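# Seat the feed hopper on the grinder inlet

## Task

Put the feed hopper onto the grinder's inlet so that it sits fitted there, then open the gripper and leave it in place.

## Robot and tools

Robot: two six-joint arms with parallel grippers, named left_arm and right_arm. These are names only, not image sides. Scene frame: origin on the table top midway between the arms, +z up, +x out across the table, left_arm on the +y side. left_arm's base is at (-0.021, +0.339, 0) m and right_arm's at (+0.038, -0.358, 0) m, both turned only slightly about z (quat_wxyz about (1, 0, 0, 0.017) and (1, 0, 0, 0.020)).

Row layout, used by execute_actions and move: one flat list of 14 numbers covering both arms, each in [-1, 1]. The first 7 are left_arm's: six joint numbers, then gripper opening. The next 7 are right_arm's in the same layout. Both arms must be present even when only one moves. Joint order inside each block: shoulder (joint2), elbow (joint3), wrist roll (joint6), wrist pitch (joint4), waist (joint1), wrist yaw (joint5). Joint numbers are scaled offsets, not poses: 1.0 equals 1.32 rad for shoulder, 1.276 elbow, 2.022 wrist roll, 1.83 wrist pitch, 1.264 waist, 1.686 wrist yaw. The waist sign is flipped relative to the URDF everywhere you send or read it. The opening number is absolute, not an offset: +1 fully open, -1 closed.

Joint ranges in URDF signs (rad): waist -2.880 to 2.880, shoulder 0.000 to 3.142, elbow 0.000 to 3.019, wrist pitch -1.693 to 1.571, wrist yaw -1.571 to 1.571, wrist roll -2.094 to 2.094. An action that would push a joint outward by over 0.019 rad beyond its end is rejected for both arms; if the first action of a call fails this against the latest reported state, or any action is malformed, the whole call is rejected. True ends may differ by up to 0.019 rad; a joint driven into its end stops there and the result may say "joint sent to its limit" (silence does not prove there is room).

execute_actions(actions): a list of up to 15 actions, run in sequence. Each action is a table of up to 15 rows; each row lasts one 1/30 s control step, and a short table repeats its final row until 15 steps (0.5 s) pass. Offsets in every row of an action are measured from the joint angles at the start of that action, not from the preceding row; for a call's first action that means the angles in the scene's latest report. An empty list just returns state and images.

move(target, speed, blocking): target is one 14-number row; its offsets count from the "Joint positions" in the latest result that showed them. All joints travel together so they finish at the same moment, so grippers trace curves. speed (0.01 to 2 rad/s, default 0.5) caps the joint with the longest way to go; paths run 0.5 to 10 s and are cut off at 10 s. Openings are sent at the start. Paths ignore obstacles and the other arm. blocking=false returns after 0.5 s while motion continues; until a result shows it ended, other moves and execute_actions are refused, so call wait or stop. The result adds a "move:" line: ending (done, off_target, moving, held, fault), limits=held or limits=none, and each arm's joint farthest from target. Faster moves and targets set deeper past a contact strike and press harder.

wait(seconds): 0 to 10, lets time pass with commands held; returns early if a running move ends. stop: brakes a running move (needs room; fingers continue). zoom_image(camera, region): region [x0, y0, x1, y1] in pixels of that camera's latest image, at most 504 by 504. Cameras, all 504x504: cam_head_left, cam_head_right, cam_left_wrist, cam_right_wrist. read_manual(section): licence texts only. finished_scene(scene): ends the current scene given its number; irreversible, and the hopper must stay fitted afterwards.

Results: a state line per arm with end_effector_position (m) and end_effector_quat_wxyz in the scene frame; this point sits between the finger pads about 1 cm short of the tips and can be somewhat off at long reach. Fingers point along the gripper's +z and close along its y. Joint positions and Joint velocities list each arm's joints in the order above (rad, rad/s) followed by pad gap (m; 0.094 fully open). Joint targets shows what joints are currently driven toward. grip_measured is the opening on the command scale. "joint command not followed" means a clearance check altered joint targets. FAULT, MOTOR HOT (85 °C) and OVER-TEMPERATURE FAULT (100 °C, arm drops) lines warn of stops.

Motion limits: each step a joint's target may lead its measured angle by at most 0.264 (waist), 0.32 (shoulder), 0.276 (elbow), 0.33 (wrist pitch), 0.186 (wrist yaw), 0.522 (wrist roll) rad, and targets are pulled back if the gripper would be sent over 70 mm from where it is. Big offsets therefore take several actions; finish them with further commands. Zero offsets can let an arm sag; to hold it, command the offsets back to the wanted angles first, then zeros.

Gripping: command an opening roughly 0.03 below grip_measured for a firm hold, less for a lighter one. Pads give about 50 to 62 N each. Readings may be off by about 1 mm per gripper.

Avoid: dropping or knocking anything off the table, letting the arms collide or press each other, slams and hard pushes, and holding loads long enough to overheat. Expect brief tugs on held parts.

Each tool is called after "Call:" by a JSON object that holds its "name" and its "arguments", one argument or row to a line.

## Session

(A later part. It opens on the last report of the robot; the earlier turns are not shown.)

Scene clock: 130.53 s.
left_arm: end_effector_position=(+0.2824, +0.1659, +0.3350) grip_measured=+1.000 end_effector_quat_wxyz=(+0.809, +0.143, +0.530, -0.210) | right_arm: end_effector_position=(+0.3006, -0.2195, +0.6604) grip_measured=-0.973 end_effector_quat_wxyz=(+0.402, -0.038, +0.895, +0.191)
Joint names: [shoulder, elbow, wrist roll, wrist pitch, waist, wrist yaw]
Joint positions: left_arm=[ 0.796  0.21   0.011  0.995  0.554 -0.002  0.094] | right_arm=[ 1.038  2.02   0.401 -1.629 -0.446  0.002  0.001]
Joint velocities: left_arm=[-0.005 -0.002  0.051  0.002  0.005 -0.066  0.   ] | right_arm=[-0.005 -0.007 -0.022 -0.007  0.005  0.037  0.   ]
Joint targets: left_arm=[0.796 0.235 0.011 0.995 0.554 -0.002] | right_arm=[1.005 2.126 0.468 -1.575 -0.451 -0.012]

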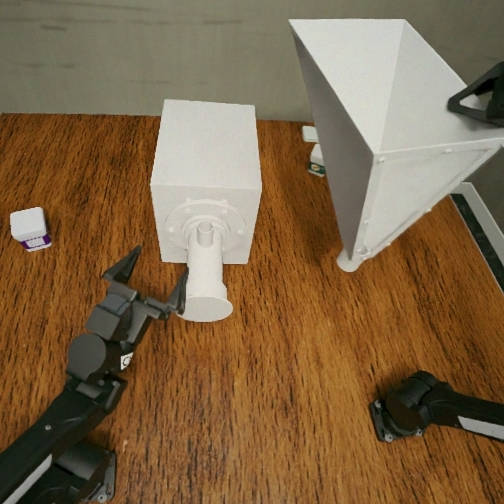

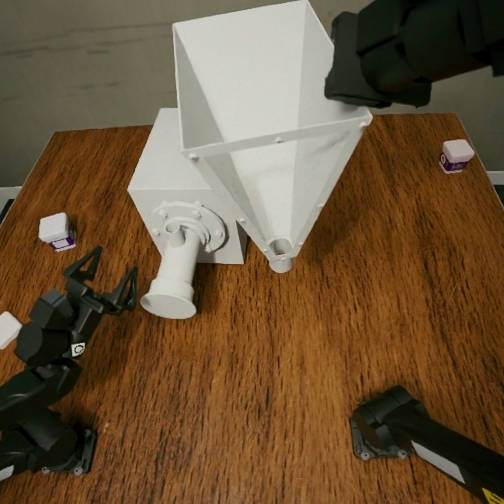

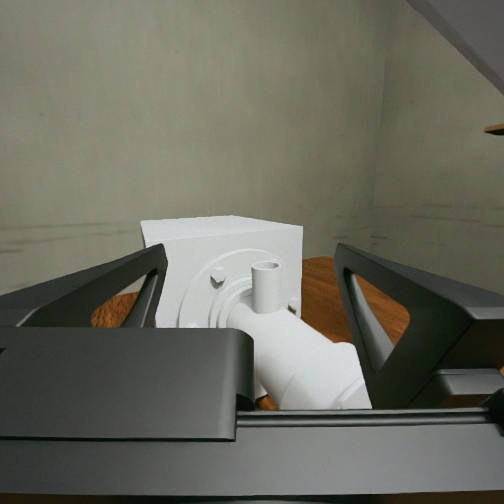

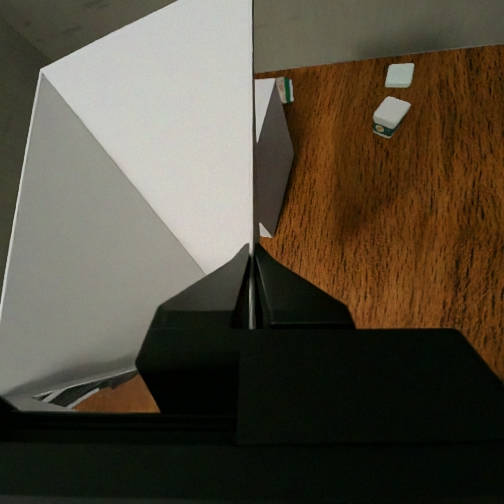

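Call:
{"name": "execute_actions", "arguments": {
  "actions": [
    [[0,0.02,0,0,0,0,1,0.05,0.16,0.037,0.035,-0.055,-0.008,-1]],
    [[0,0.02,0,0,0,0,1,0.05,0.16,0.037,0.035,-0.055,-0.008,-1]],
    [[0,0.02,0,0,0,0,1,0.04,0.07,0.037,0.085,-0.055,-0.008,-1]],
    [[0,0.02,0,0,0,0,1,0.03,0.07,0.037,0.085,0,-0.008,-1]],
    [[0,0.02,0,0,0,0,1,0.01,0.07,0.035,0.085,0,-0.008,-1]]
  ]
}}

Scene clock: 141.40 s.
left_arm: end_effector_position=(+0.2824, +0.1659, +0.3350) grip_measured=+1.000 end_effector_quat_wxyz=(+0.809, +0.143, +0.530, -0.210) | right_arm: end_effector_position=(+0.4891, +0.0171, +0.5679) grip_measured=-0.973 end_effector_quat_wxyz=(+0.337, -0.114, +0.912, +0.206)
Joint names: [shoulder, elbow, wrist roll, wrist pitch, waist, wrist yaw]
Joint positions: left_arm=[ 0.796  0.21   0.011  0.995  0.554 -0.002  0.094] | right_arm=[ 1.607  2.256  0.443 -1.408 -0.659  0.02   0.001]
Joint velocities: left_arm=[-0.015  0.022  0.037  0.007  0.015  0.022  0.   ] | right_arm=[-0.024 -0.012 -0.037  0.012  0.005  0.037  0.001]
Joint targets: left_arm=[0.796 0.235 0.011 0.995 0.554 -0.002] | right_arm=[1.563 2.336 0.497 -1.344 -0.664 0.009]

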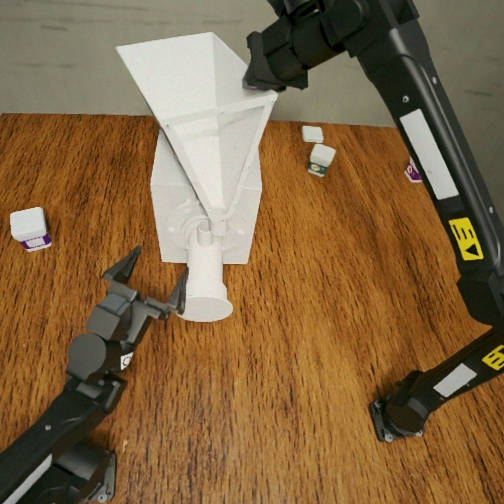

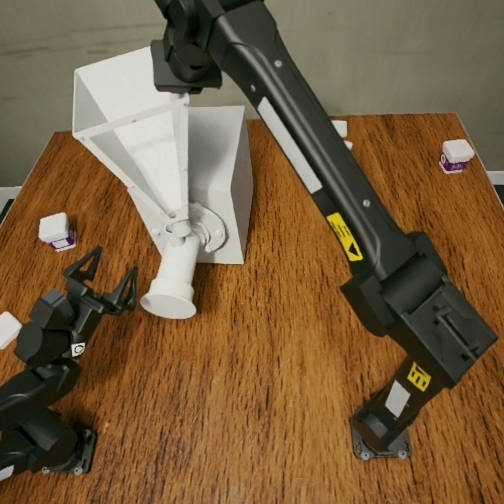

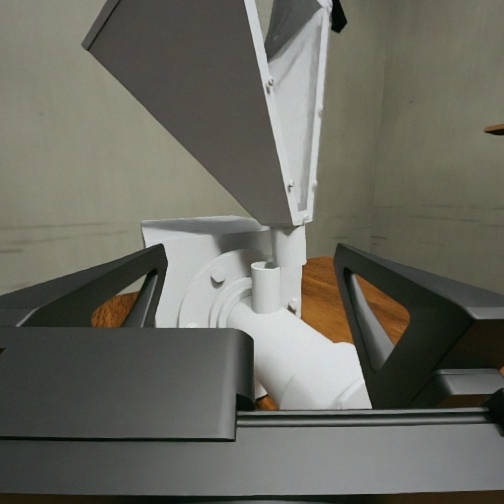

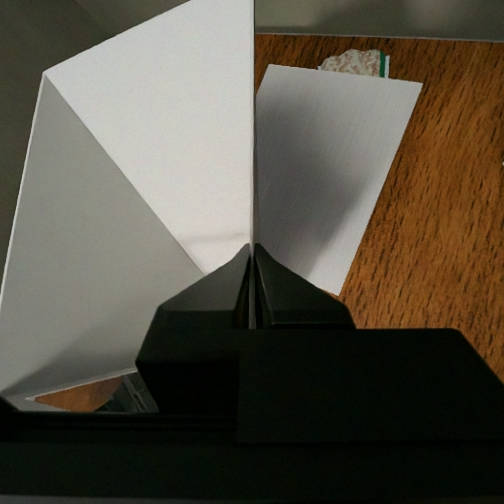

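Call:
{"name": "execute_actions", "arguments": {
  "actions": [
    [[0,0.02,0,0,0,0,1,-0.09,0.04,0.03,0.02,0.01,-0.008,-1]],
    [[0,0.02,0,0,0,0,1,-0.09,0.04,0.03,0.02,0,-0.008,-1]],
    [[0,0.02,0,0,0,0,1,-0.04,0.05,0.03,0.03,0,-0.008,-1]]
  ]
}}

Scene clock: 150.07 s.
left_arm: end_effector_position=(+0.2824, +0.1659, +0.3350) grip_measured=+1.000 end_effector_quat_wxyz=(+0.809, +0.143, +0.530, -0.210) | right_arm: end_effector_position=(+0.4891, +0.0171, +0.5679) grip_measured=-0.973 end_effector_quat_wxyz=(+0.337, -0.114, +0.912, +0.206)
Joint names: [shoulder, elbow, wrist roll, wrist pitch, waist, wrist yaw]
Joint positions: left_arm=[ 0.796  0.21   0.011  0.995  0.554 -0.002  0.094] | right_arm=[ 1.607  2.256  0.443 -1.408 -0.659  0.02   0.001]
Joint velocities: left_arm=[ 0.005 -0.002  0.022 -0.017 -0.005 -0.007  0.   ] | right_arm=[-0.005 -0.007 -0.037  0.002  0.015 -0.007 -0.001]
Joint targets: left_arm=[0.796 0.235 0.011 0.995 0.554 -0.002] | right_arm=[1.554 2.319 0.503 -1.353 -0.659 0.007]

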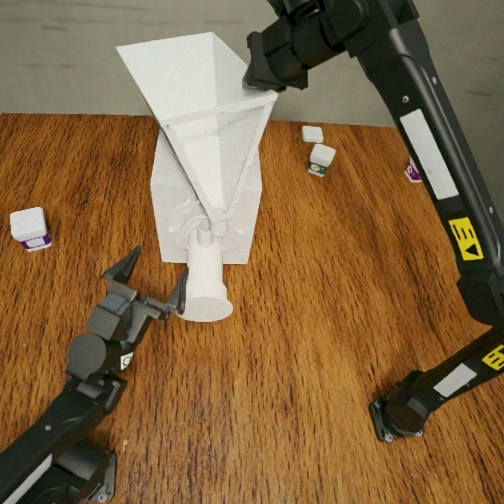

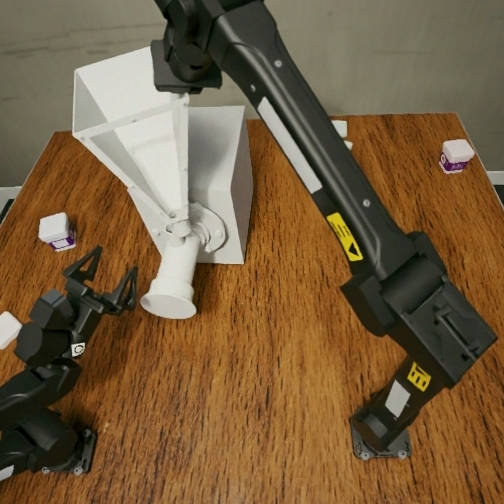

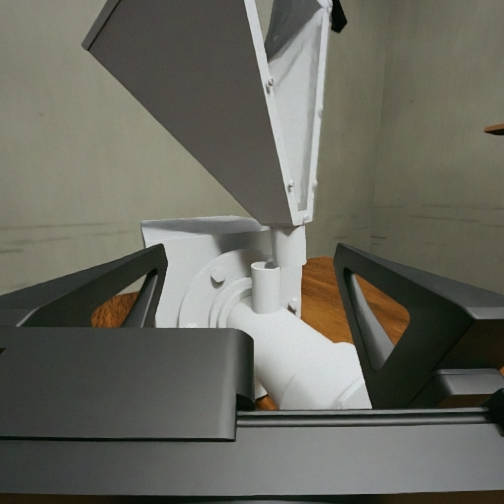

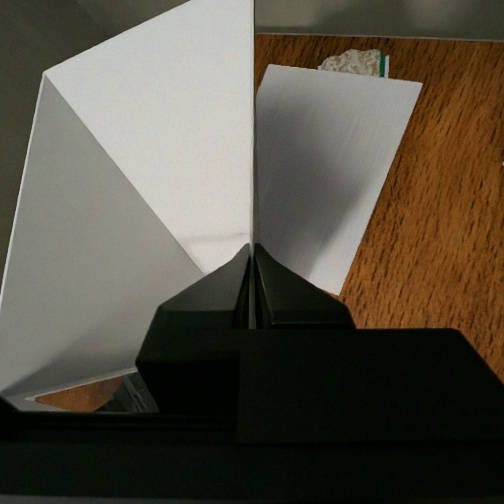

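Call:
{"name": "execute_actions", "arguments": {
  "actions": [
    [[0,0.02,0,0,0,0,1,-0.14,0.03,0.04,0.03,0,-0.01,-1]],
    [[0,0.02,0,0,0,0,1,-0.12,0.04,0.035,0.02,0,-0.008,-1]],
    [[0,0.02,0,0,0,0,1,-0.04,0.05,0.03,0.03,0,-0.008,-1]]
  ]
}}

Scene clock: 155.67 s.
left_arm: end_effector_position=(+0.2824, +0.1659, +0.3350) grip_measured=+1.000 end_effector_quat_wxyz=(+0.809, +0.143, +0.530, -0.210) | right_arm: end_effector_position=(+0.4836, +0.0100, +0.5676) grip_measured=-0.974 end_effector_quat_wxyz=(+0.336, -0.104, +0.914, +0.203)
Joint names: [shoulder, elbow, wrist roll, wrist pitch, waist, wrist yaw]
Joint positions: left_arm=[ 0.796  0.21   0.011  0.995  0.554 -0.002  0.094] | right_arm=[ 1.583  2.227  0.46  -1.408 -0.659  0.031  0.001]
Joint velocities: left_arm=[-0.005 -0.012  0.051 -0.017  0.005 -0.037  0.   ] | right_arm=[-0.005  0.012 -0.037 -0.007  0.024 -0.037  0.001]
Joint targets: left_arm=[0.796 0.235 0.011 0.995 0.554 -0.002] | right_arm=[1.530 2.291 0.510 -1.353 -0.659 0.017]

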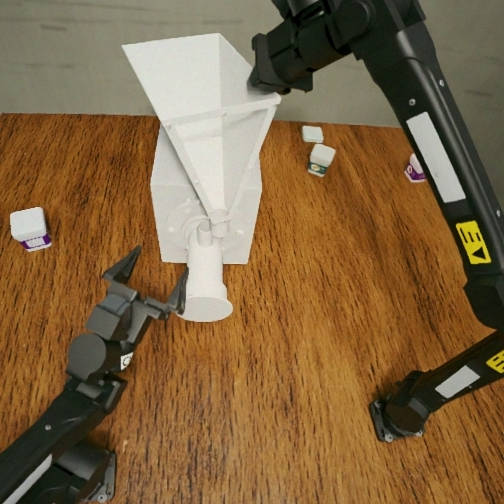

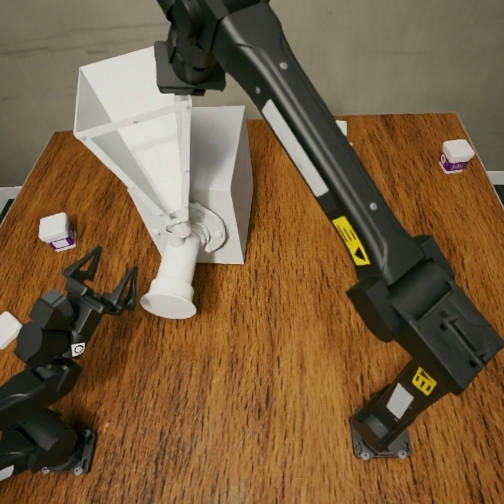

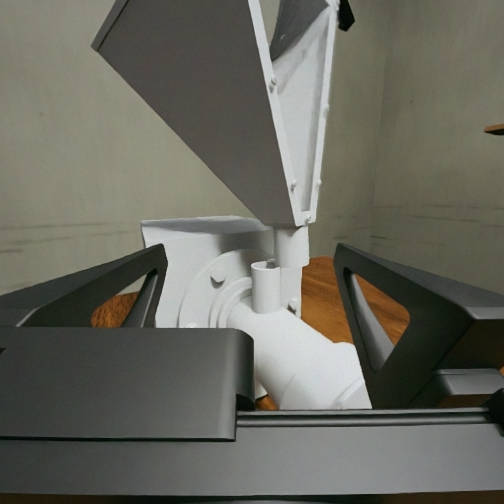

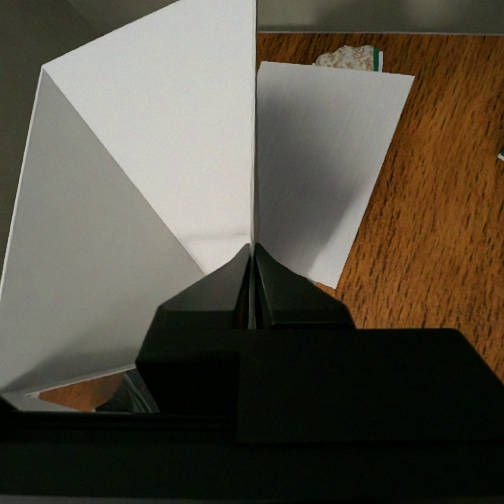

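Call:
{"name": "execute_actions", "arguments": {
  "actions": [
    [[0,0.02,0,0,0,0,1,-0.16,0.03,0.04,0.02,0,-0.02,-1]],
    [[0,0.02,0,0,0,0,1,-0.16,0.03,0.04,0.02,0,-0.02,-1]],
    [[0,0.02,0,0,0,0,1,-0.16,0.04,0.04,0.02,0,-0.02,-1]],
    [[0,0.02,0,0,0,0,1,-0.16,0.04,0.035,0.02,0,-0.02,-1]],
    [[0,0.02,0,0,0,0,1,-0.04,0.05,0.03,0.03,0,-0.008,-1]]
  ]
}}

Scene clock: 164.40 s.
left_arm: end_effector_position=(+0.2824, +0.1659, +0.3350) grip_measured=+1.000 end_effector_quat_wxyz=(+0.809, +0.143, +0.530, -0.210) | right_arm: end_effector_position=(+0.4615, -0.0112, +0.4712) grip_measured=-0.973 end_effector_quat_wxyz=(+0.242, -0.128, +0.953, +0.129)
Joint names: [shoulder, elbow, wrist roll, wrist pitch, waist, wrist yaw]
Joint positions: left_arm=[ 0.796  0.21   0.011  0.995  0.554 -0.002  0.094] | right_arm=[ 1.532  1.989  0.421 -1.475 -0.658  0.04   0.001]
Joint velocities: left_arm=[-0.005 -0.017 -0.007 -0.002  0.015 -0.022  0.   ] | right_arm=[ 0.005  0.007 -0.066  0.007  0.015 -0.051 -0.   ]
Joint targets: left_arm=[0.796 0.235 0.011 0.995 0.554 -0.002] | right_arm=[1.479 2.053 0.476 -1.420 -0.658 0.026]

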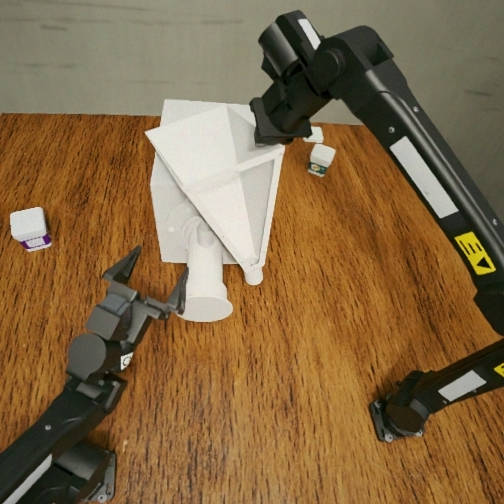

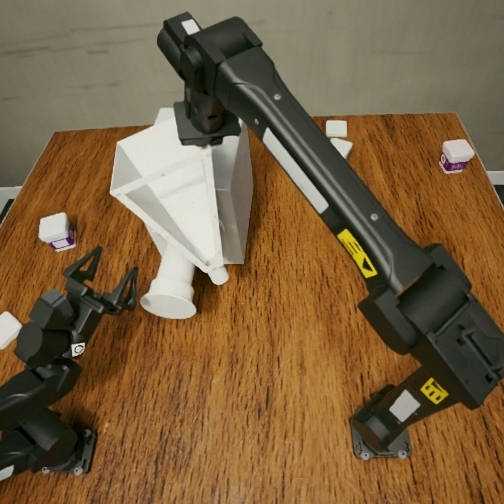

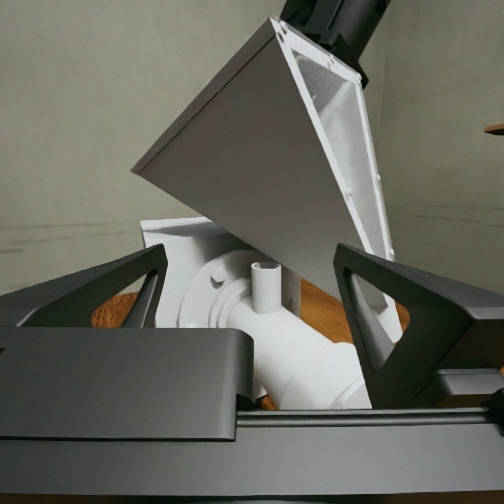

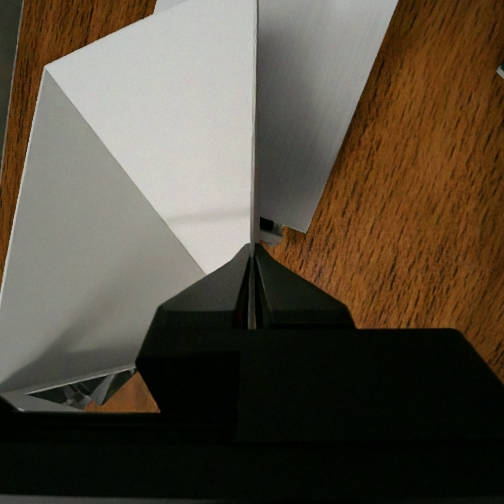

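Call:
{"name": "execute_actions", "arguments": {
  "actions": [
    [[0,0.02,0,0,0,0,1,-0.12,0,0.03,0.02,0.02,-0.015,-1]],
    [[0,0.02,0,0,0,0,1,-0.12,0,0.03,0.02,0.02,-0.015,-1]],
    [[0,0.02,0,0,0,0,1,-0.12,0.01,0.03,0.02,0.02,-0.015,-1]],
    [[0,0.02,0,0,0,0,1,-0.04,0.05,0.03,0.02,0,-0.012,-1]]
  ]
}}

Scene clock: 172.10 s.
left_arm: end_effector_position=(+0.2824, +0.1659, +0.3350) grip_measured=+1.000 end_effector_quat_wxyz=(+0.809, +0.143, +0.530, -0.210) | right_arm: end_effector_position=(+0.4355, -0.0585, +0.4455) grip_measured=-0.974 end_effector_quat_wxyz=(+0.215, -0.099, +0.965, +0.114)
Joint names: [shoulder, elbow, wrist roll, wrist pitch, waist, wrist yaw]
Joint positions: left_arm=[ 0.796  0.21   0.011  0.995  0.554 -0.002  0.094] | right_arm=[ 1.411  1.807  0.446 -1.475 -0.617  0.033  0.001]
Joint velocities: left_arm=[ 0.005 -0.002 -0.066 -0.022  0.024 -0.051  0.   ] | right_arm=[-0.005 -0.007 -0.051 -0.012  0.005 -0.037 -0.   ]
Joint targets: left_arm=[0.796 0.235 0.011 0.995 0.554 -0.002] | right_arm=[1.359 1.870 0.493 -1.438 -0.617 0.014]

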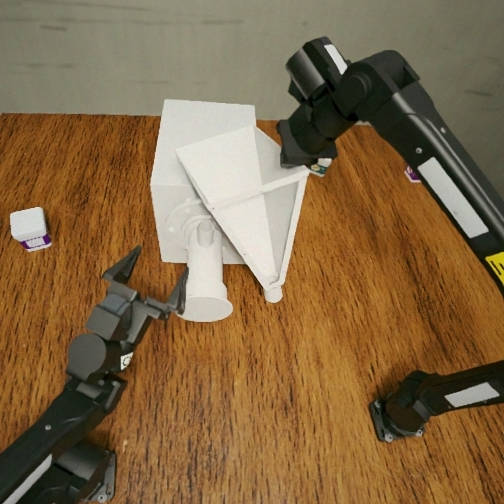

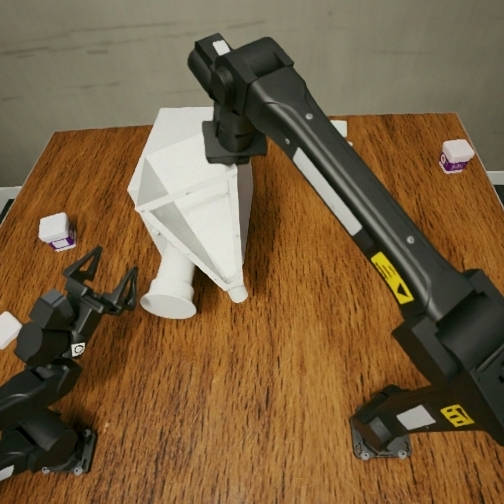

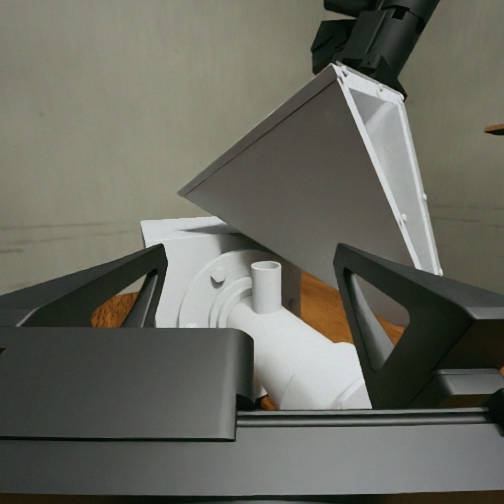

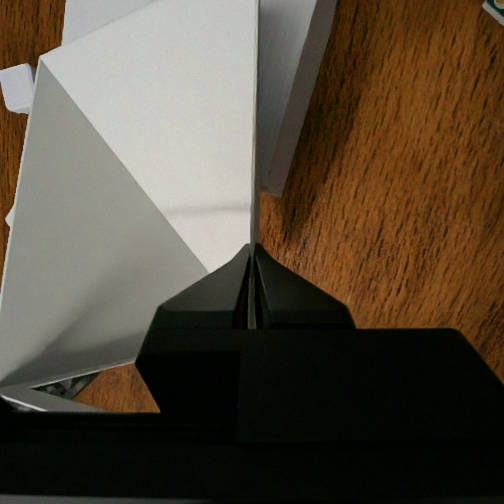

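Call:
{"name": "execute_actions", "arguments": {
  "actions": [
    [[0,0.02,0,0,0,0,1,-0.12,0.03,0.025,0.01,0,-0.015,-1]],
    [[0,0.02,0,0,0,0,1,-0.12,0.04,0.025,0.01,0,-0.015,-1]],
    [[0,0.02,0,0,0,0,1,-0.12,0.05,0.025,0.01,0,-0.015,-1]],
    [[0,0.02,0,0,0,0,1,-0.12,0.065,0.03,0.01,0,-0.015,-1]],
    [[0,0.02,0,0,0,0,1,-0.12,0.065,0.03,0.01,0,-0.015,-1]]
  ]
}}

Scene clock: 181.27 s.
left_arm: end_effector_position=(+0.2824, +0.1659, +0.3350) grip_measured=+1.000 end_effector_quat_wxyz=(+0.809, +0.143, +0.530, -0.210) | right_arm: end_effector_position=(+0.3114, -0.1503, +0.5631) grip_measured=-0.974 end_effector_quat_wxyz=(+0.318, -0.098, +0.924, +0.187)
Joint names: [shoulder, elbow, wrist roll, wrist pitch, waist, wrist yaw]
Joint positions: left_arm=[ 0.796  0.21   0.011  0.995  0.554 -0.002  0.094] | right_arm=[ 1.034  1.753  0.44  -1.534 -0.617  0.014  0.001]
Joint velocities: left_arm=[ 0.005  0.002  0.007 -0.012  0.015  0.022  0.   ] | right_arm=[-0.171  0.007  0.007  0.007  0.015 -0.051 -0.   ]
Joint targets: left_arm=[0.796 0.235 0.011 0.995 0.554 -0.002] | right_arm=[0.977 1.836 0.504 -1.494 -0.617 -0.004]

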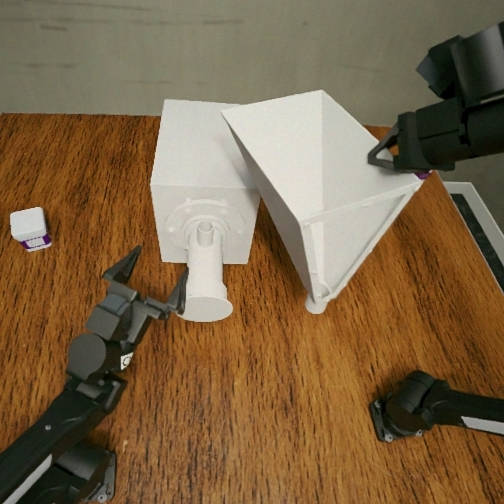

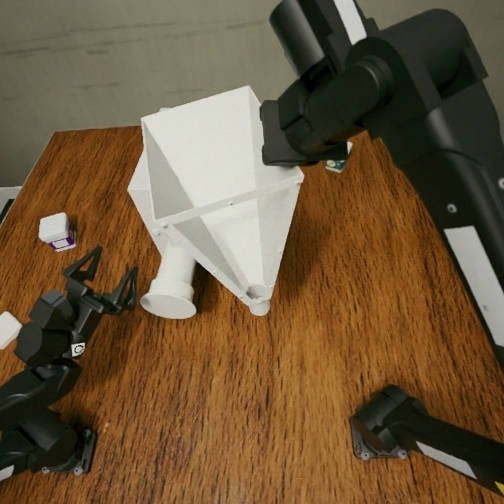

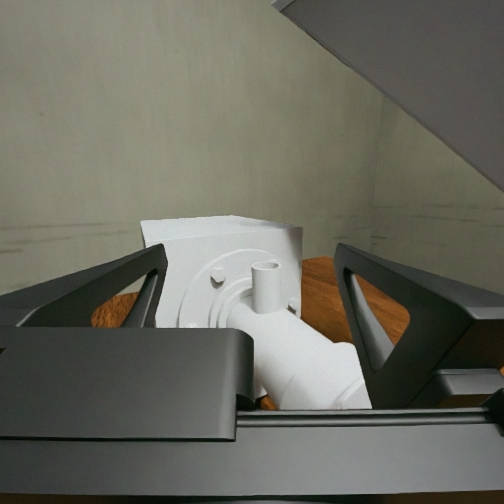

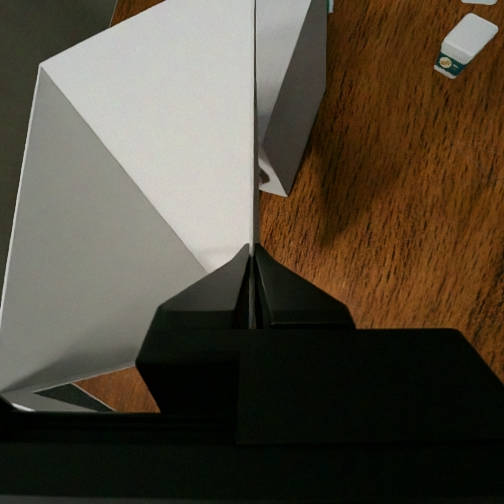

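Call:
{"name": "execute_actions", "arguments": {
  "actions": [
    [[0,0.02,0,0,0,0,1,-0.14,0.065,0.03,0.02,-0.03,-0.01,-1]],
    [[0,0.02,0,0,0,0,1,-0.08,0.065,0.03,0.01,-0.035,-0.01,-1]],
    [[0,0.02,0,0,0,0,1,0.03,0.16,0.03,0.02,0,-0.01,-1]],
    [[0,0.02,0,0,0,0,1,0.03,0.16,0.03,0.02,0,-0.01,-1]],
    [[0,0.02,0,0,0,0,1,0.04,0.16,0.03,0.025,0,-0.01,-1]],
    [[0,0.02,0,0,0,0,1,0.04,0.16,0.03,0.03,0,-0.01,-1]],
    [[0,0.02,0,0,0,0,1,0.04,0.16,0.03,0.03,0,-0.01,-1]]
  ]
}}

Scene clock: 197.00 s.
left_arm: end_effector_position=(+0.2824, +0.1659, +0.3350) grip_measured=+1.000 end_effector_quat_wxyz=(+0.809, +0.143, +0.530, -0.210) | right_arm: end_effector_position=(+0.3183, -0.1098, +0.6878) grip_measured=-0.973 end_effector_quat_wxyz=(+0.379, -0.149, +0.882, +0.239)
Joint names: [shoulder, elbow, wrist roll, wrist pitch, waist, wrist yaw]
Joint positions: left_arm=[ 0.796  0.21   0.011  0.995  0.554 -0.002  0.094] | right_arm=[ 1.266  2.274  0.392 -1.65  -0.682 -0.005  0.001]
Joint velocities: left_arm=[-0.005  0.002  0.007  0.007 -0.015  0.007  0.   ] | right_arm=[ 0.005 -0.007 -0.022  0.002 -0.005  0.051  0.001]
Joint targets: left_arm=[0.796 0.235 0.011 0.995 0.554 -0.002] | right_arm=[1.218 2.365 0.458 -1.584 -0.682 -0.019]

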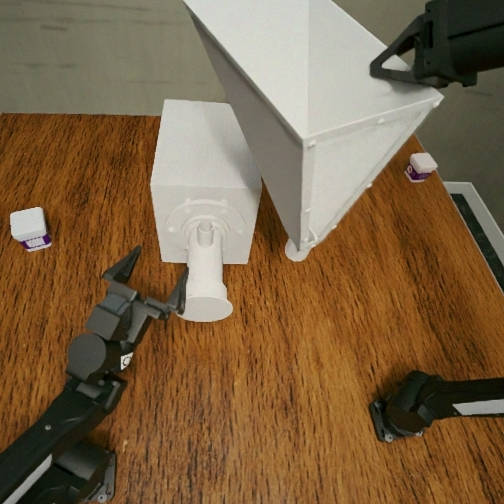

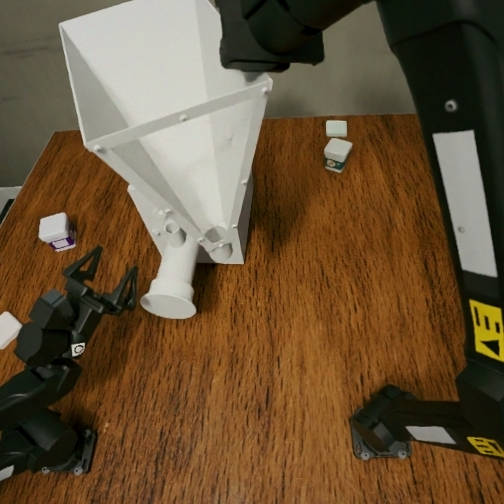

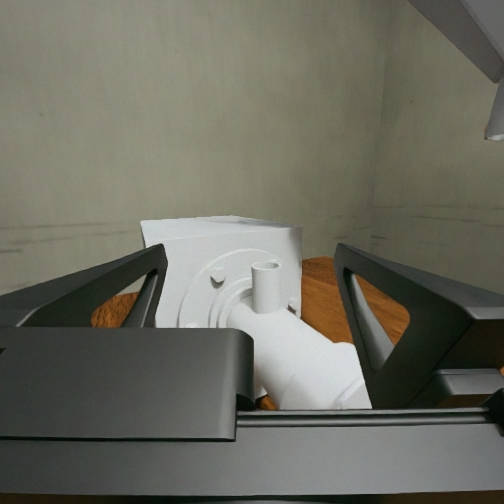

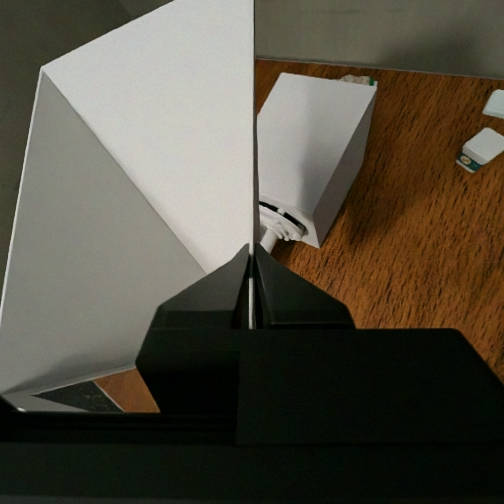

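Call:
{"name": "execute_actions", "arguments": {
  "actions": [
    [[0,0.02,0,0,0,0,1,0.03,0.14,0.04,0.04,0,-0.01,-1]],
    [[0,0.02,0,0,0,0,1,0.01,0.045,0.04,0.085,0,-0.01,-1]],
    [[0,0.02,0,0,0,0,1,0,0.045,0.04,0.085,0,-0.01,-1]],
    [[0,0.02,0,0,0,0,1,-0.02,0.045,0.035,0.07,0,-0.01,-1]]
  ]
}}

Scene clock: 205.87 s.
left_arm: end_effector_position=(+0.2824, +0.1659, +0.3350) grip_measured=+1.000 end_effector_quat_wxyz=(+0.809, +0.143, +0.530, -0.210) | right_arm: end_effector_position=(+0.4336, -0.0059, +0.6414) grip_measured=-0.973 end_effector_quat_wxyz=(+0.367, -0.138, +0.887, +0.244)
Joint names: [shoulder, elbow, wrist roll, wrist pitch, waist, wrist yaw]
Joint positions: left_arm=[ 0.796  0.21   0.011  0.995  0.554 -0.002  0.094] | right_arm=[ 1.533  2.358  0.422 -1.484 -0.682 -0.014  0.001]
Joint velocities: left_arm=[ 0.015 -0.012 -0.022  0.012 -0.005  0.007  0.   ] | right_arm=[-0.005 -0.012 -0.081 -0.017 -0.005 -0.037 -0.   ]
Joint targets: left_arm=[0.796 0.235 0.011 0.995 0.554 -0.002] | right_arm=[1.477 2.415 0.492 -1.389 -0.682 -0.028]

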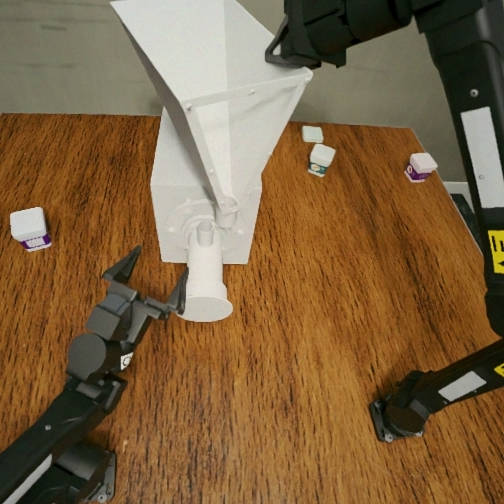

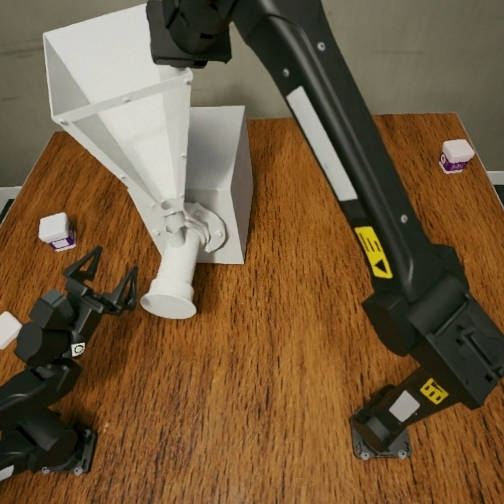

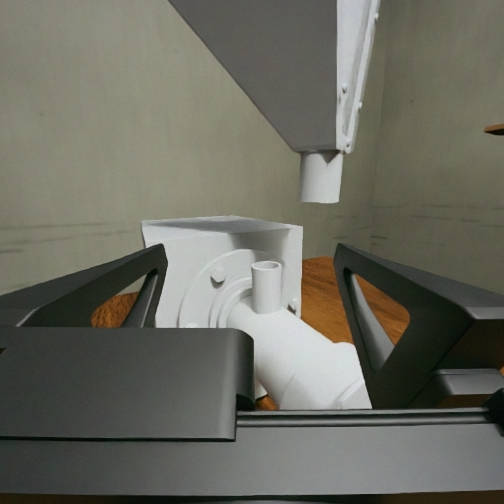

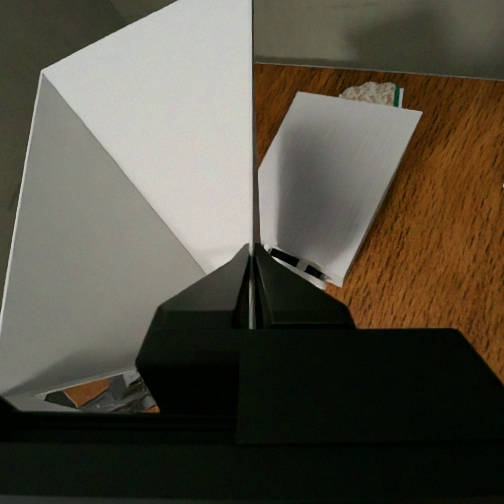

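Call:
{"name": "execute_actions", "arguments": {
  "actions": [
    [[0,0.02,0,0,0,0,1,-0.025,0.01,0.033,0.075,0,-0.008,-1]],
    [[0,0.02,0,0,0,0,1,-0.03,0.015,0.033,0.08,0,-0.008,-1]]
  ]
}}

Call:
{"name": "zoom_image", "arguments": {
  "camera": "cam_head_left",
  "region": [160,170,260,270]
}}

Scene clock: 214.00 s.
left_arm: end_effector_position=(+0.2824, +0.1659, +0.3350) grip_measured=+1.000 end_effector_quat_wxyz=(+0.809, +0.143, +0.530, -0.210) | right_arm: end_effector_position=(+0.4712, +0.0265, +0.5936) grip_measured=-0.973 end_effector_quat_wxyz=(+0.353, -0.138, +0.896, +0.233)
Joint names: [shoulder, elbow, wrist roll, wrist pitch, waist, wrist yaw]
Joint positions: left_arm=[ 0.796  0.21   0.011  0.995  0.554 -0.002  0.094] | right_arm=[ 1.587  2.279  0.423 -1.389 -0.682 -0.01   0.001]
Joint velocities: left_arm=[-0.005  0.012  0.007  0.002  0.005  0.022  0.   ] | right_arm=[-0.005 -0.007  0.007 -0.012  0.015  0.007 -0.   ]
Joint targets: left_arm=[0.796 0.235 0.011 0.995 0.554 -0.002] | right_arm=[1.528 2.331 0.485 -1.301 -0.682 -0.025]

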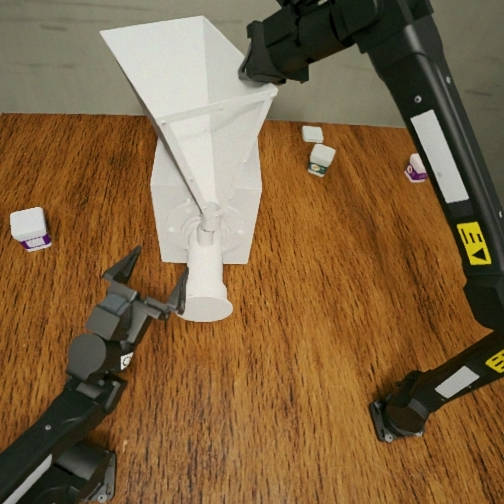

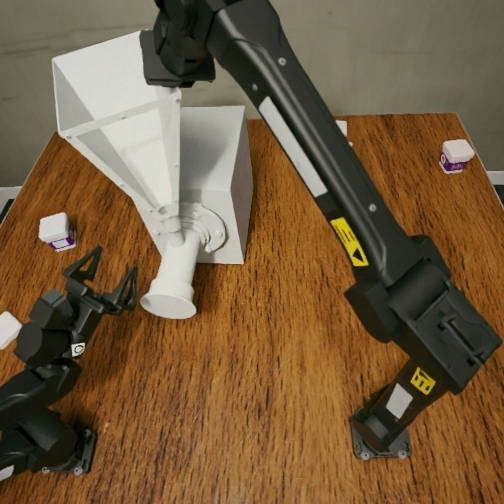

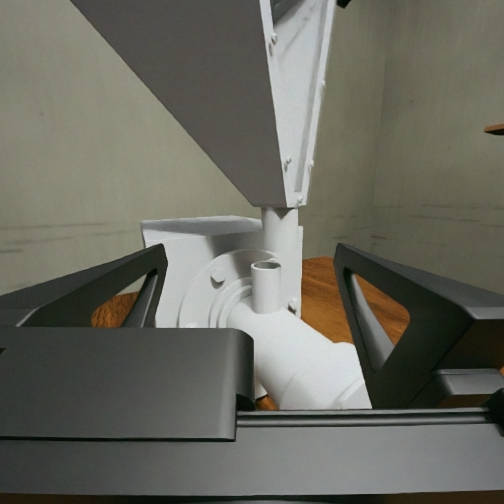

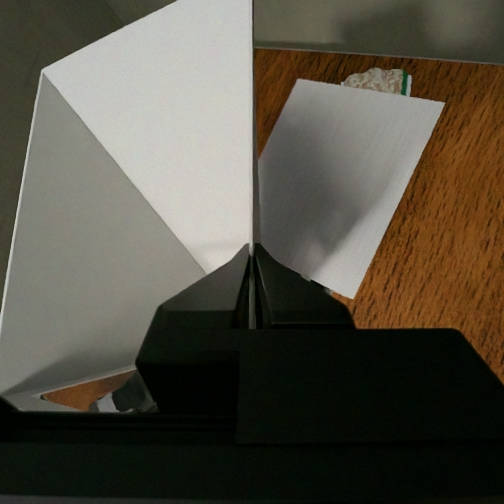

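Region (160, 170, 260, 270) of cam_head_left's 504x504 image, scaled by 5.040, with more detail than that image has.

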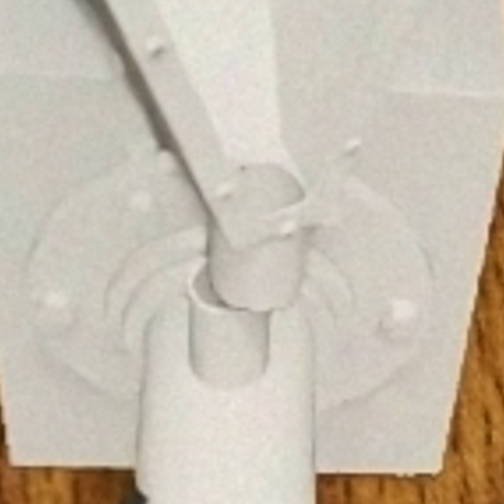

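Call:
{"name": "execute_actions", "arguments": {
  "actions": [
    [[0,0.02,0,0,0,0,1,-0.045,0.02,0.031,0.074,-0.013,-0.008,-1]]
  ]
}}

Call:
{"name": "zoom_image", "arguments": {
  "camera": "cam_head_left",
  "region": [160,170,260,270]
}}

Call:
{"name": "zoom_image", "arguments": {
  "camera": "cam_left_wrist",
  "region": [200,180,340,320]
}}

Scene clock: 219.83 s.
left_arm: end_effector_position=(+0.2824, +0.1659, +0.3350) grip_measured=+1.000 end_effector_quat_wxyz=(+0.809, +0.143, +0.530, -0.210) | right_arm: end_effector_position=(+0.4761, +0.0365, +0.5845) grip_measured=-0.973 end_effector_quat_wxyz=(+0.355, -0.141, +0.894, +0.236)
Joint names: [shoulder, elbow, wrist roll, wrist pitch, waist, wrist yaw]
Joint positions: left_arm=[ 0.796  0.21   0.011  0.995  0.554 -0.002  0.094] | right_arm=[ 1.59   2.247  0.422 -1.347 -0.69  -0.009  0.001]
Joint velocities: left_arm=[-0.005 -0.017  0.037 -0.012  0.005 -0.051  0.   ] | right_arm=[ 0.015 -0.012  0.007 -0.012  0.015 -0.066  0.   ]
Joint targets: left_arm=[0.796 0.235 0.011 0.995 0.554 -0.002] | right_arm=[1.532 2.300 0.481 -1.260 -0.698 -0.022]

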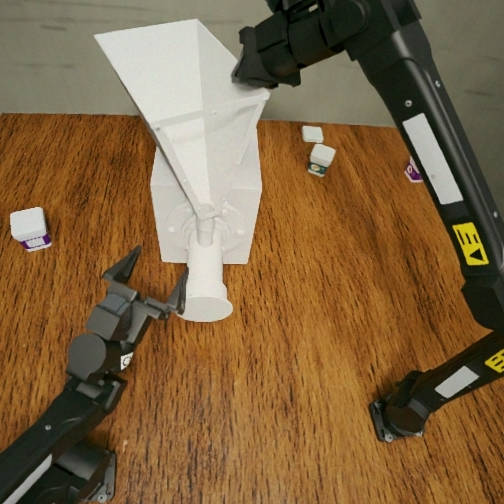

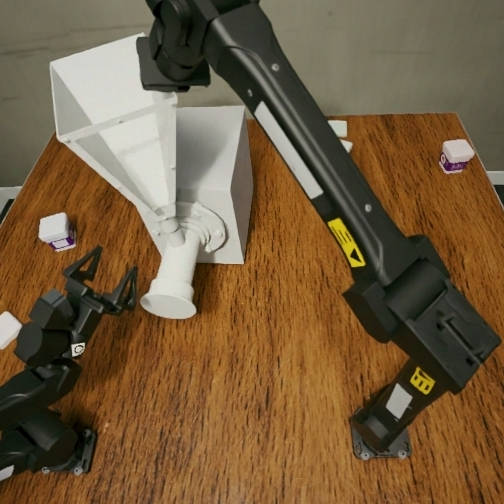

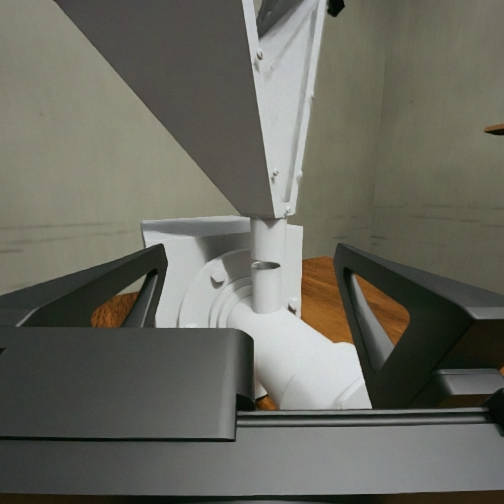

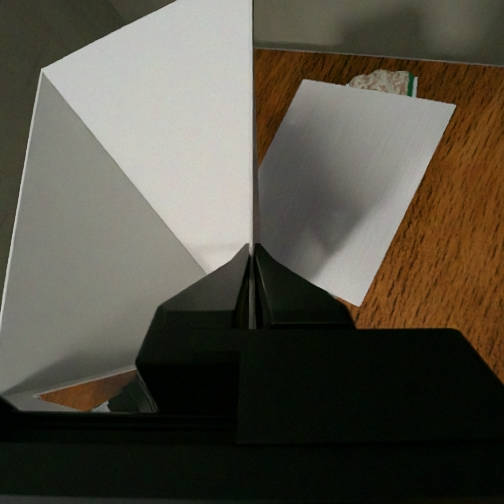

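Region (160, 170, 260, 270) of cam_head_left's 504x504 image, scaled by 5.040, with more detail than that image has.

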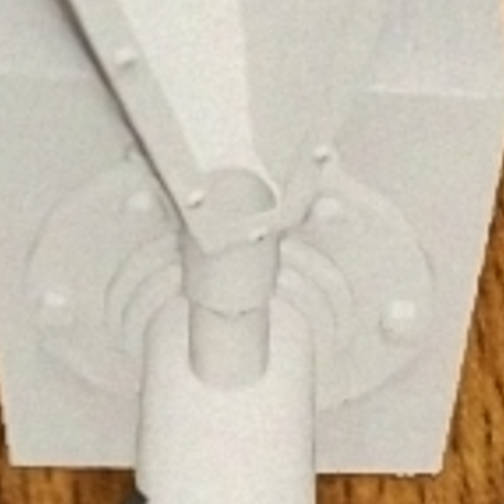

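Region (200, 180, 340, 320) of cam_left_wrist's 504x504 image, scaled by 3.600, with more detail than that image has.

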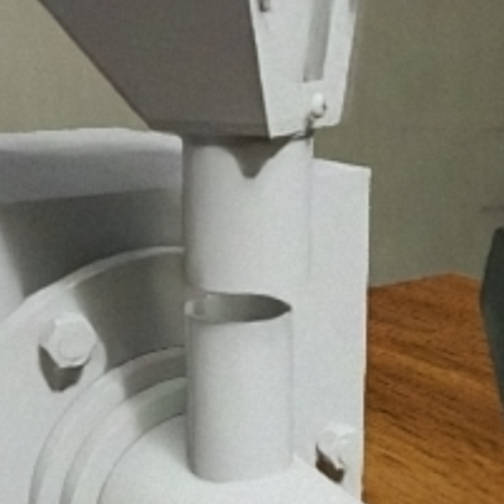

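Call:
{"name": "execute_actions", "arguments": {
  "actions": [
    [[0,0.02,0,0,0,0,1,-0.048,0.016,0.03,0.059,-0.006,-0.008,-1]]
  ]
}}

Call:
{"name": "zoom_image", "arguments": {
  "camera": "cam_head_left",
  "region": [160,170,260,270]
}}

Call:
{"name": "zoom_image", "arguments": {
  "camera": "cam_left_wrist",
  "region": [200,180,340,320]
}}

Scene clock: 227.50 s.
left_arm: end_effector_position=(+0.2824, +0.1659, +0.3350) grip_measured=+1.000 end_effector_quat_wxyz=(+0.809, +0.143, +0.530, -0.210) | right_arm: end_effector_position=(+0.4801, +0.0400, +0.5719) grip_measured=-0.973 end_effector_quat_wxyz=(+0.350, -0.141, +0.897, +0.231)
Joint names: [shoulder, elbow, wrist roll, wrist pitch, waist, wrist yaw]
Joint positions: left_arm=[ 0.796  0.21   0.011  0.995  0.554 -0.002  0.094] | right_arm=[ 1.59   2.215  0.422 -1.329 -0.691 -0.006  0.001]
Joint velocities: left_arm=[-0.015  0.007 -0.066  0.002  0.005  0.037  0.   ] | right_arm=[ 0.005 -0.017  0.051  0.007  0.005 -0.037  0.001]
Joint targets: left_arm=[0.796 0.235 0.011 0.995 0.554 -0.002] | right_arm=[1.530 2.264 0.480 -1.244 -0.698 -0.021]

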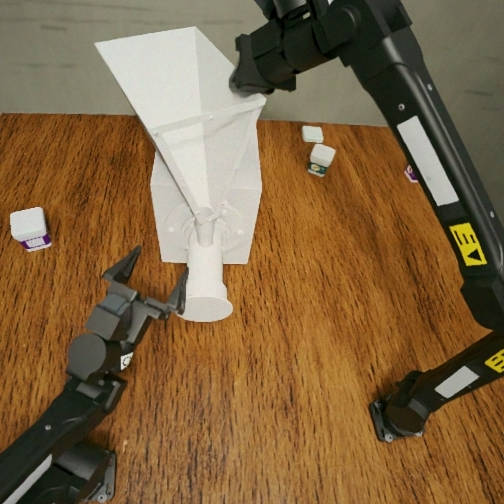

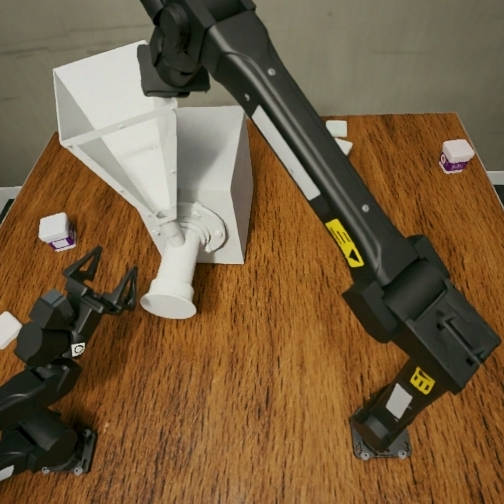

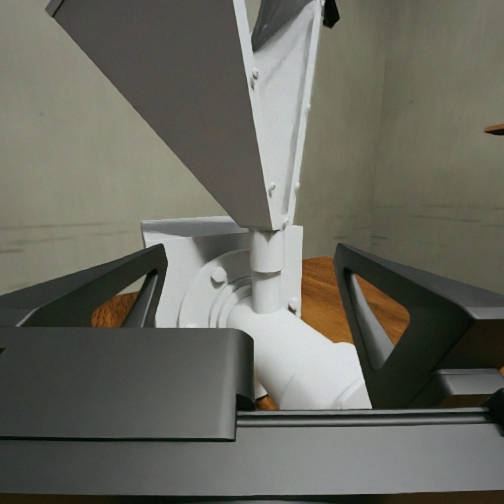

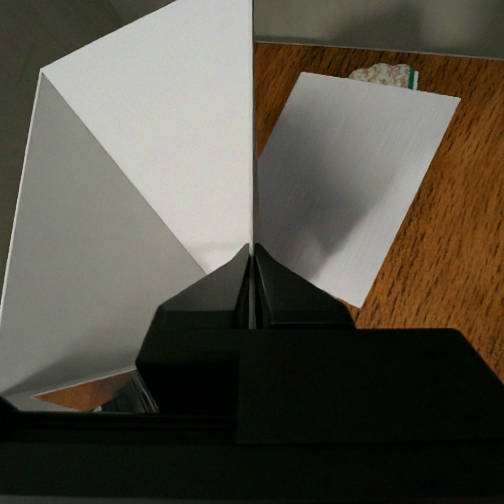

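Region (160, 170, 260, 270) of cam_head_left's 504x504 image, scaled by 5.040, with more detail than that image has.

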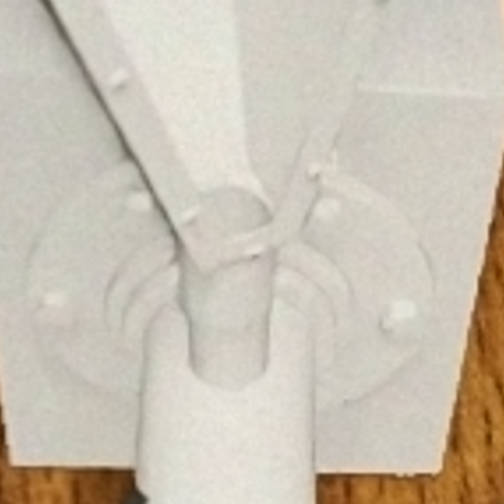

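Region (200, 180, 340, 320) of cam_left_wrist's 504x504 image, scaled by 3.600, with more detail than that image has.

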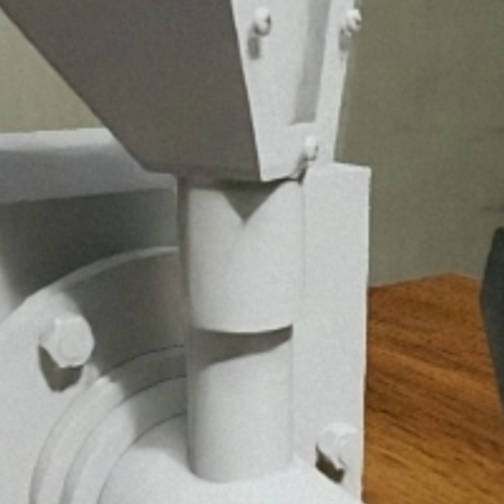

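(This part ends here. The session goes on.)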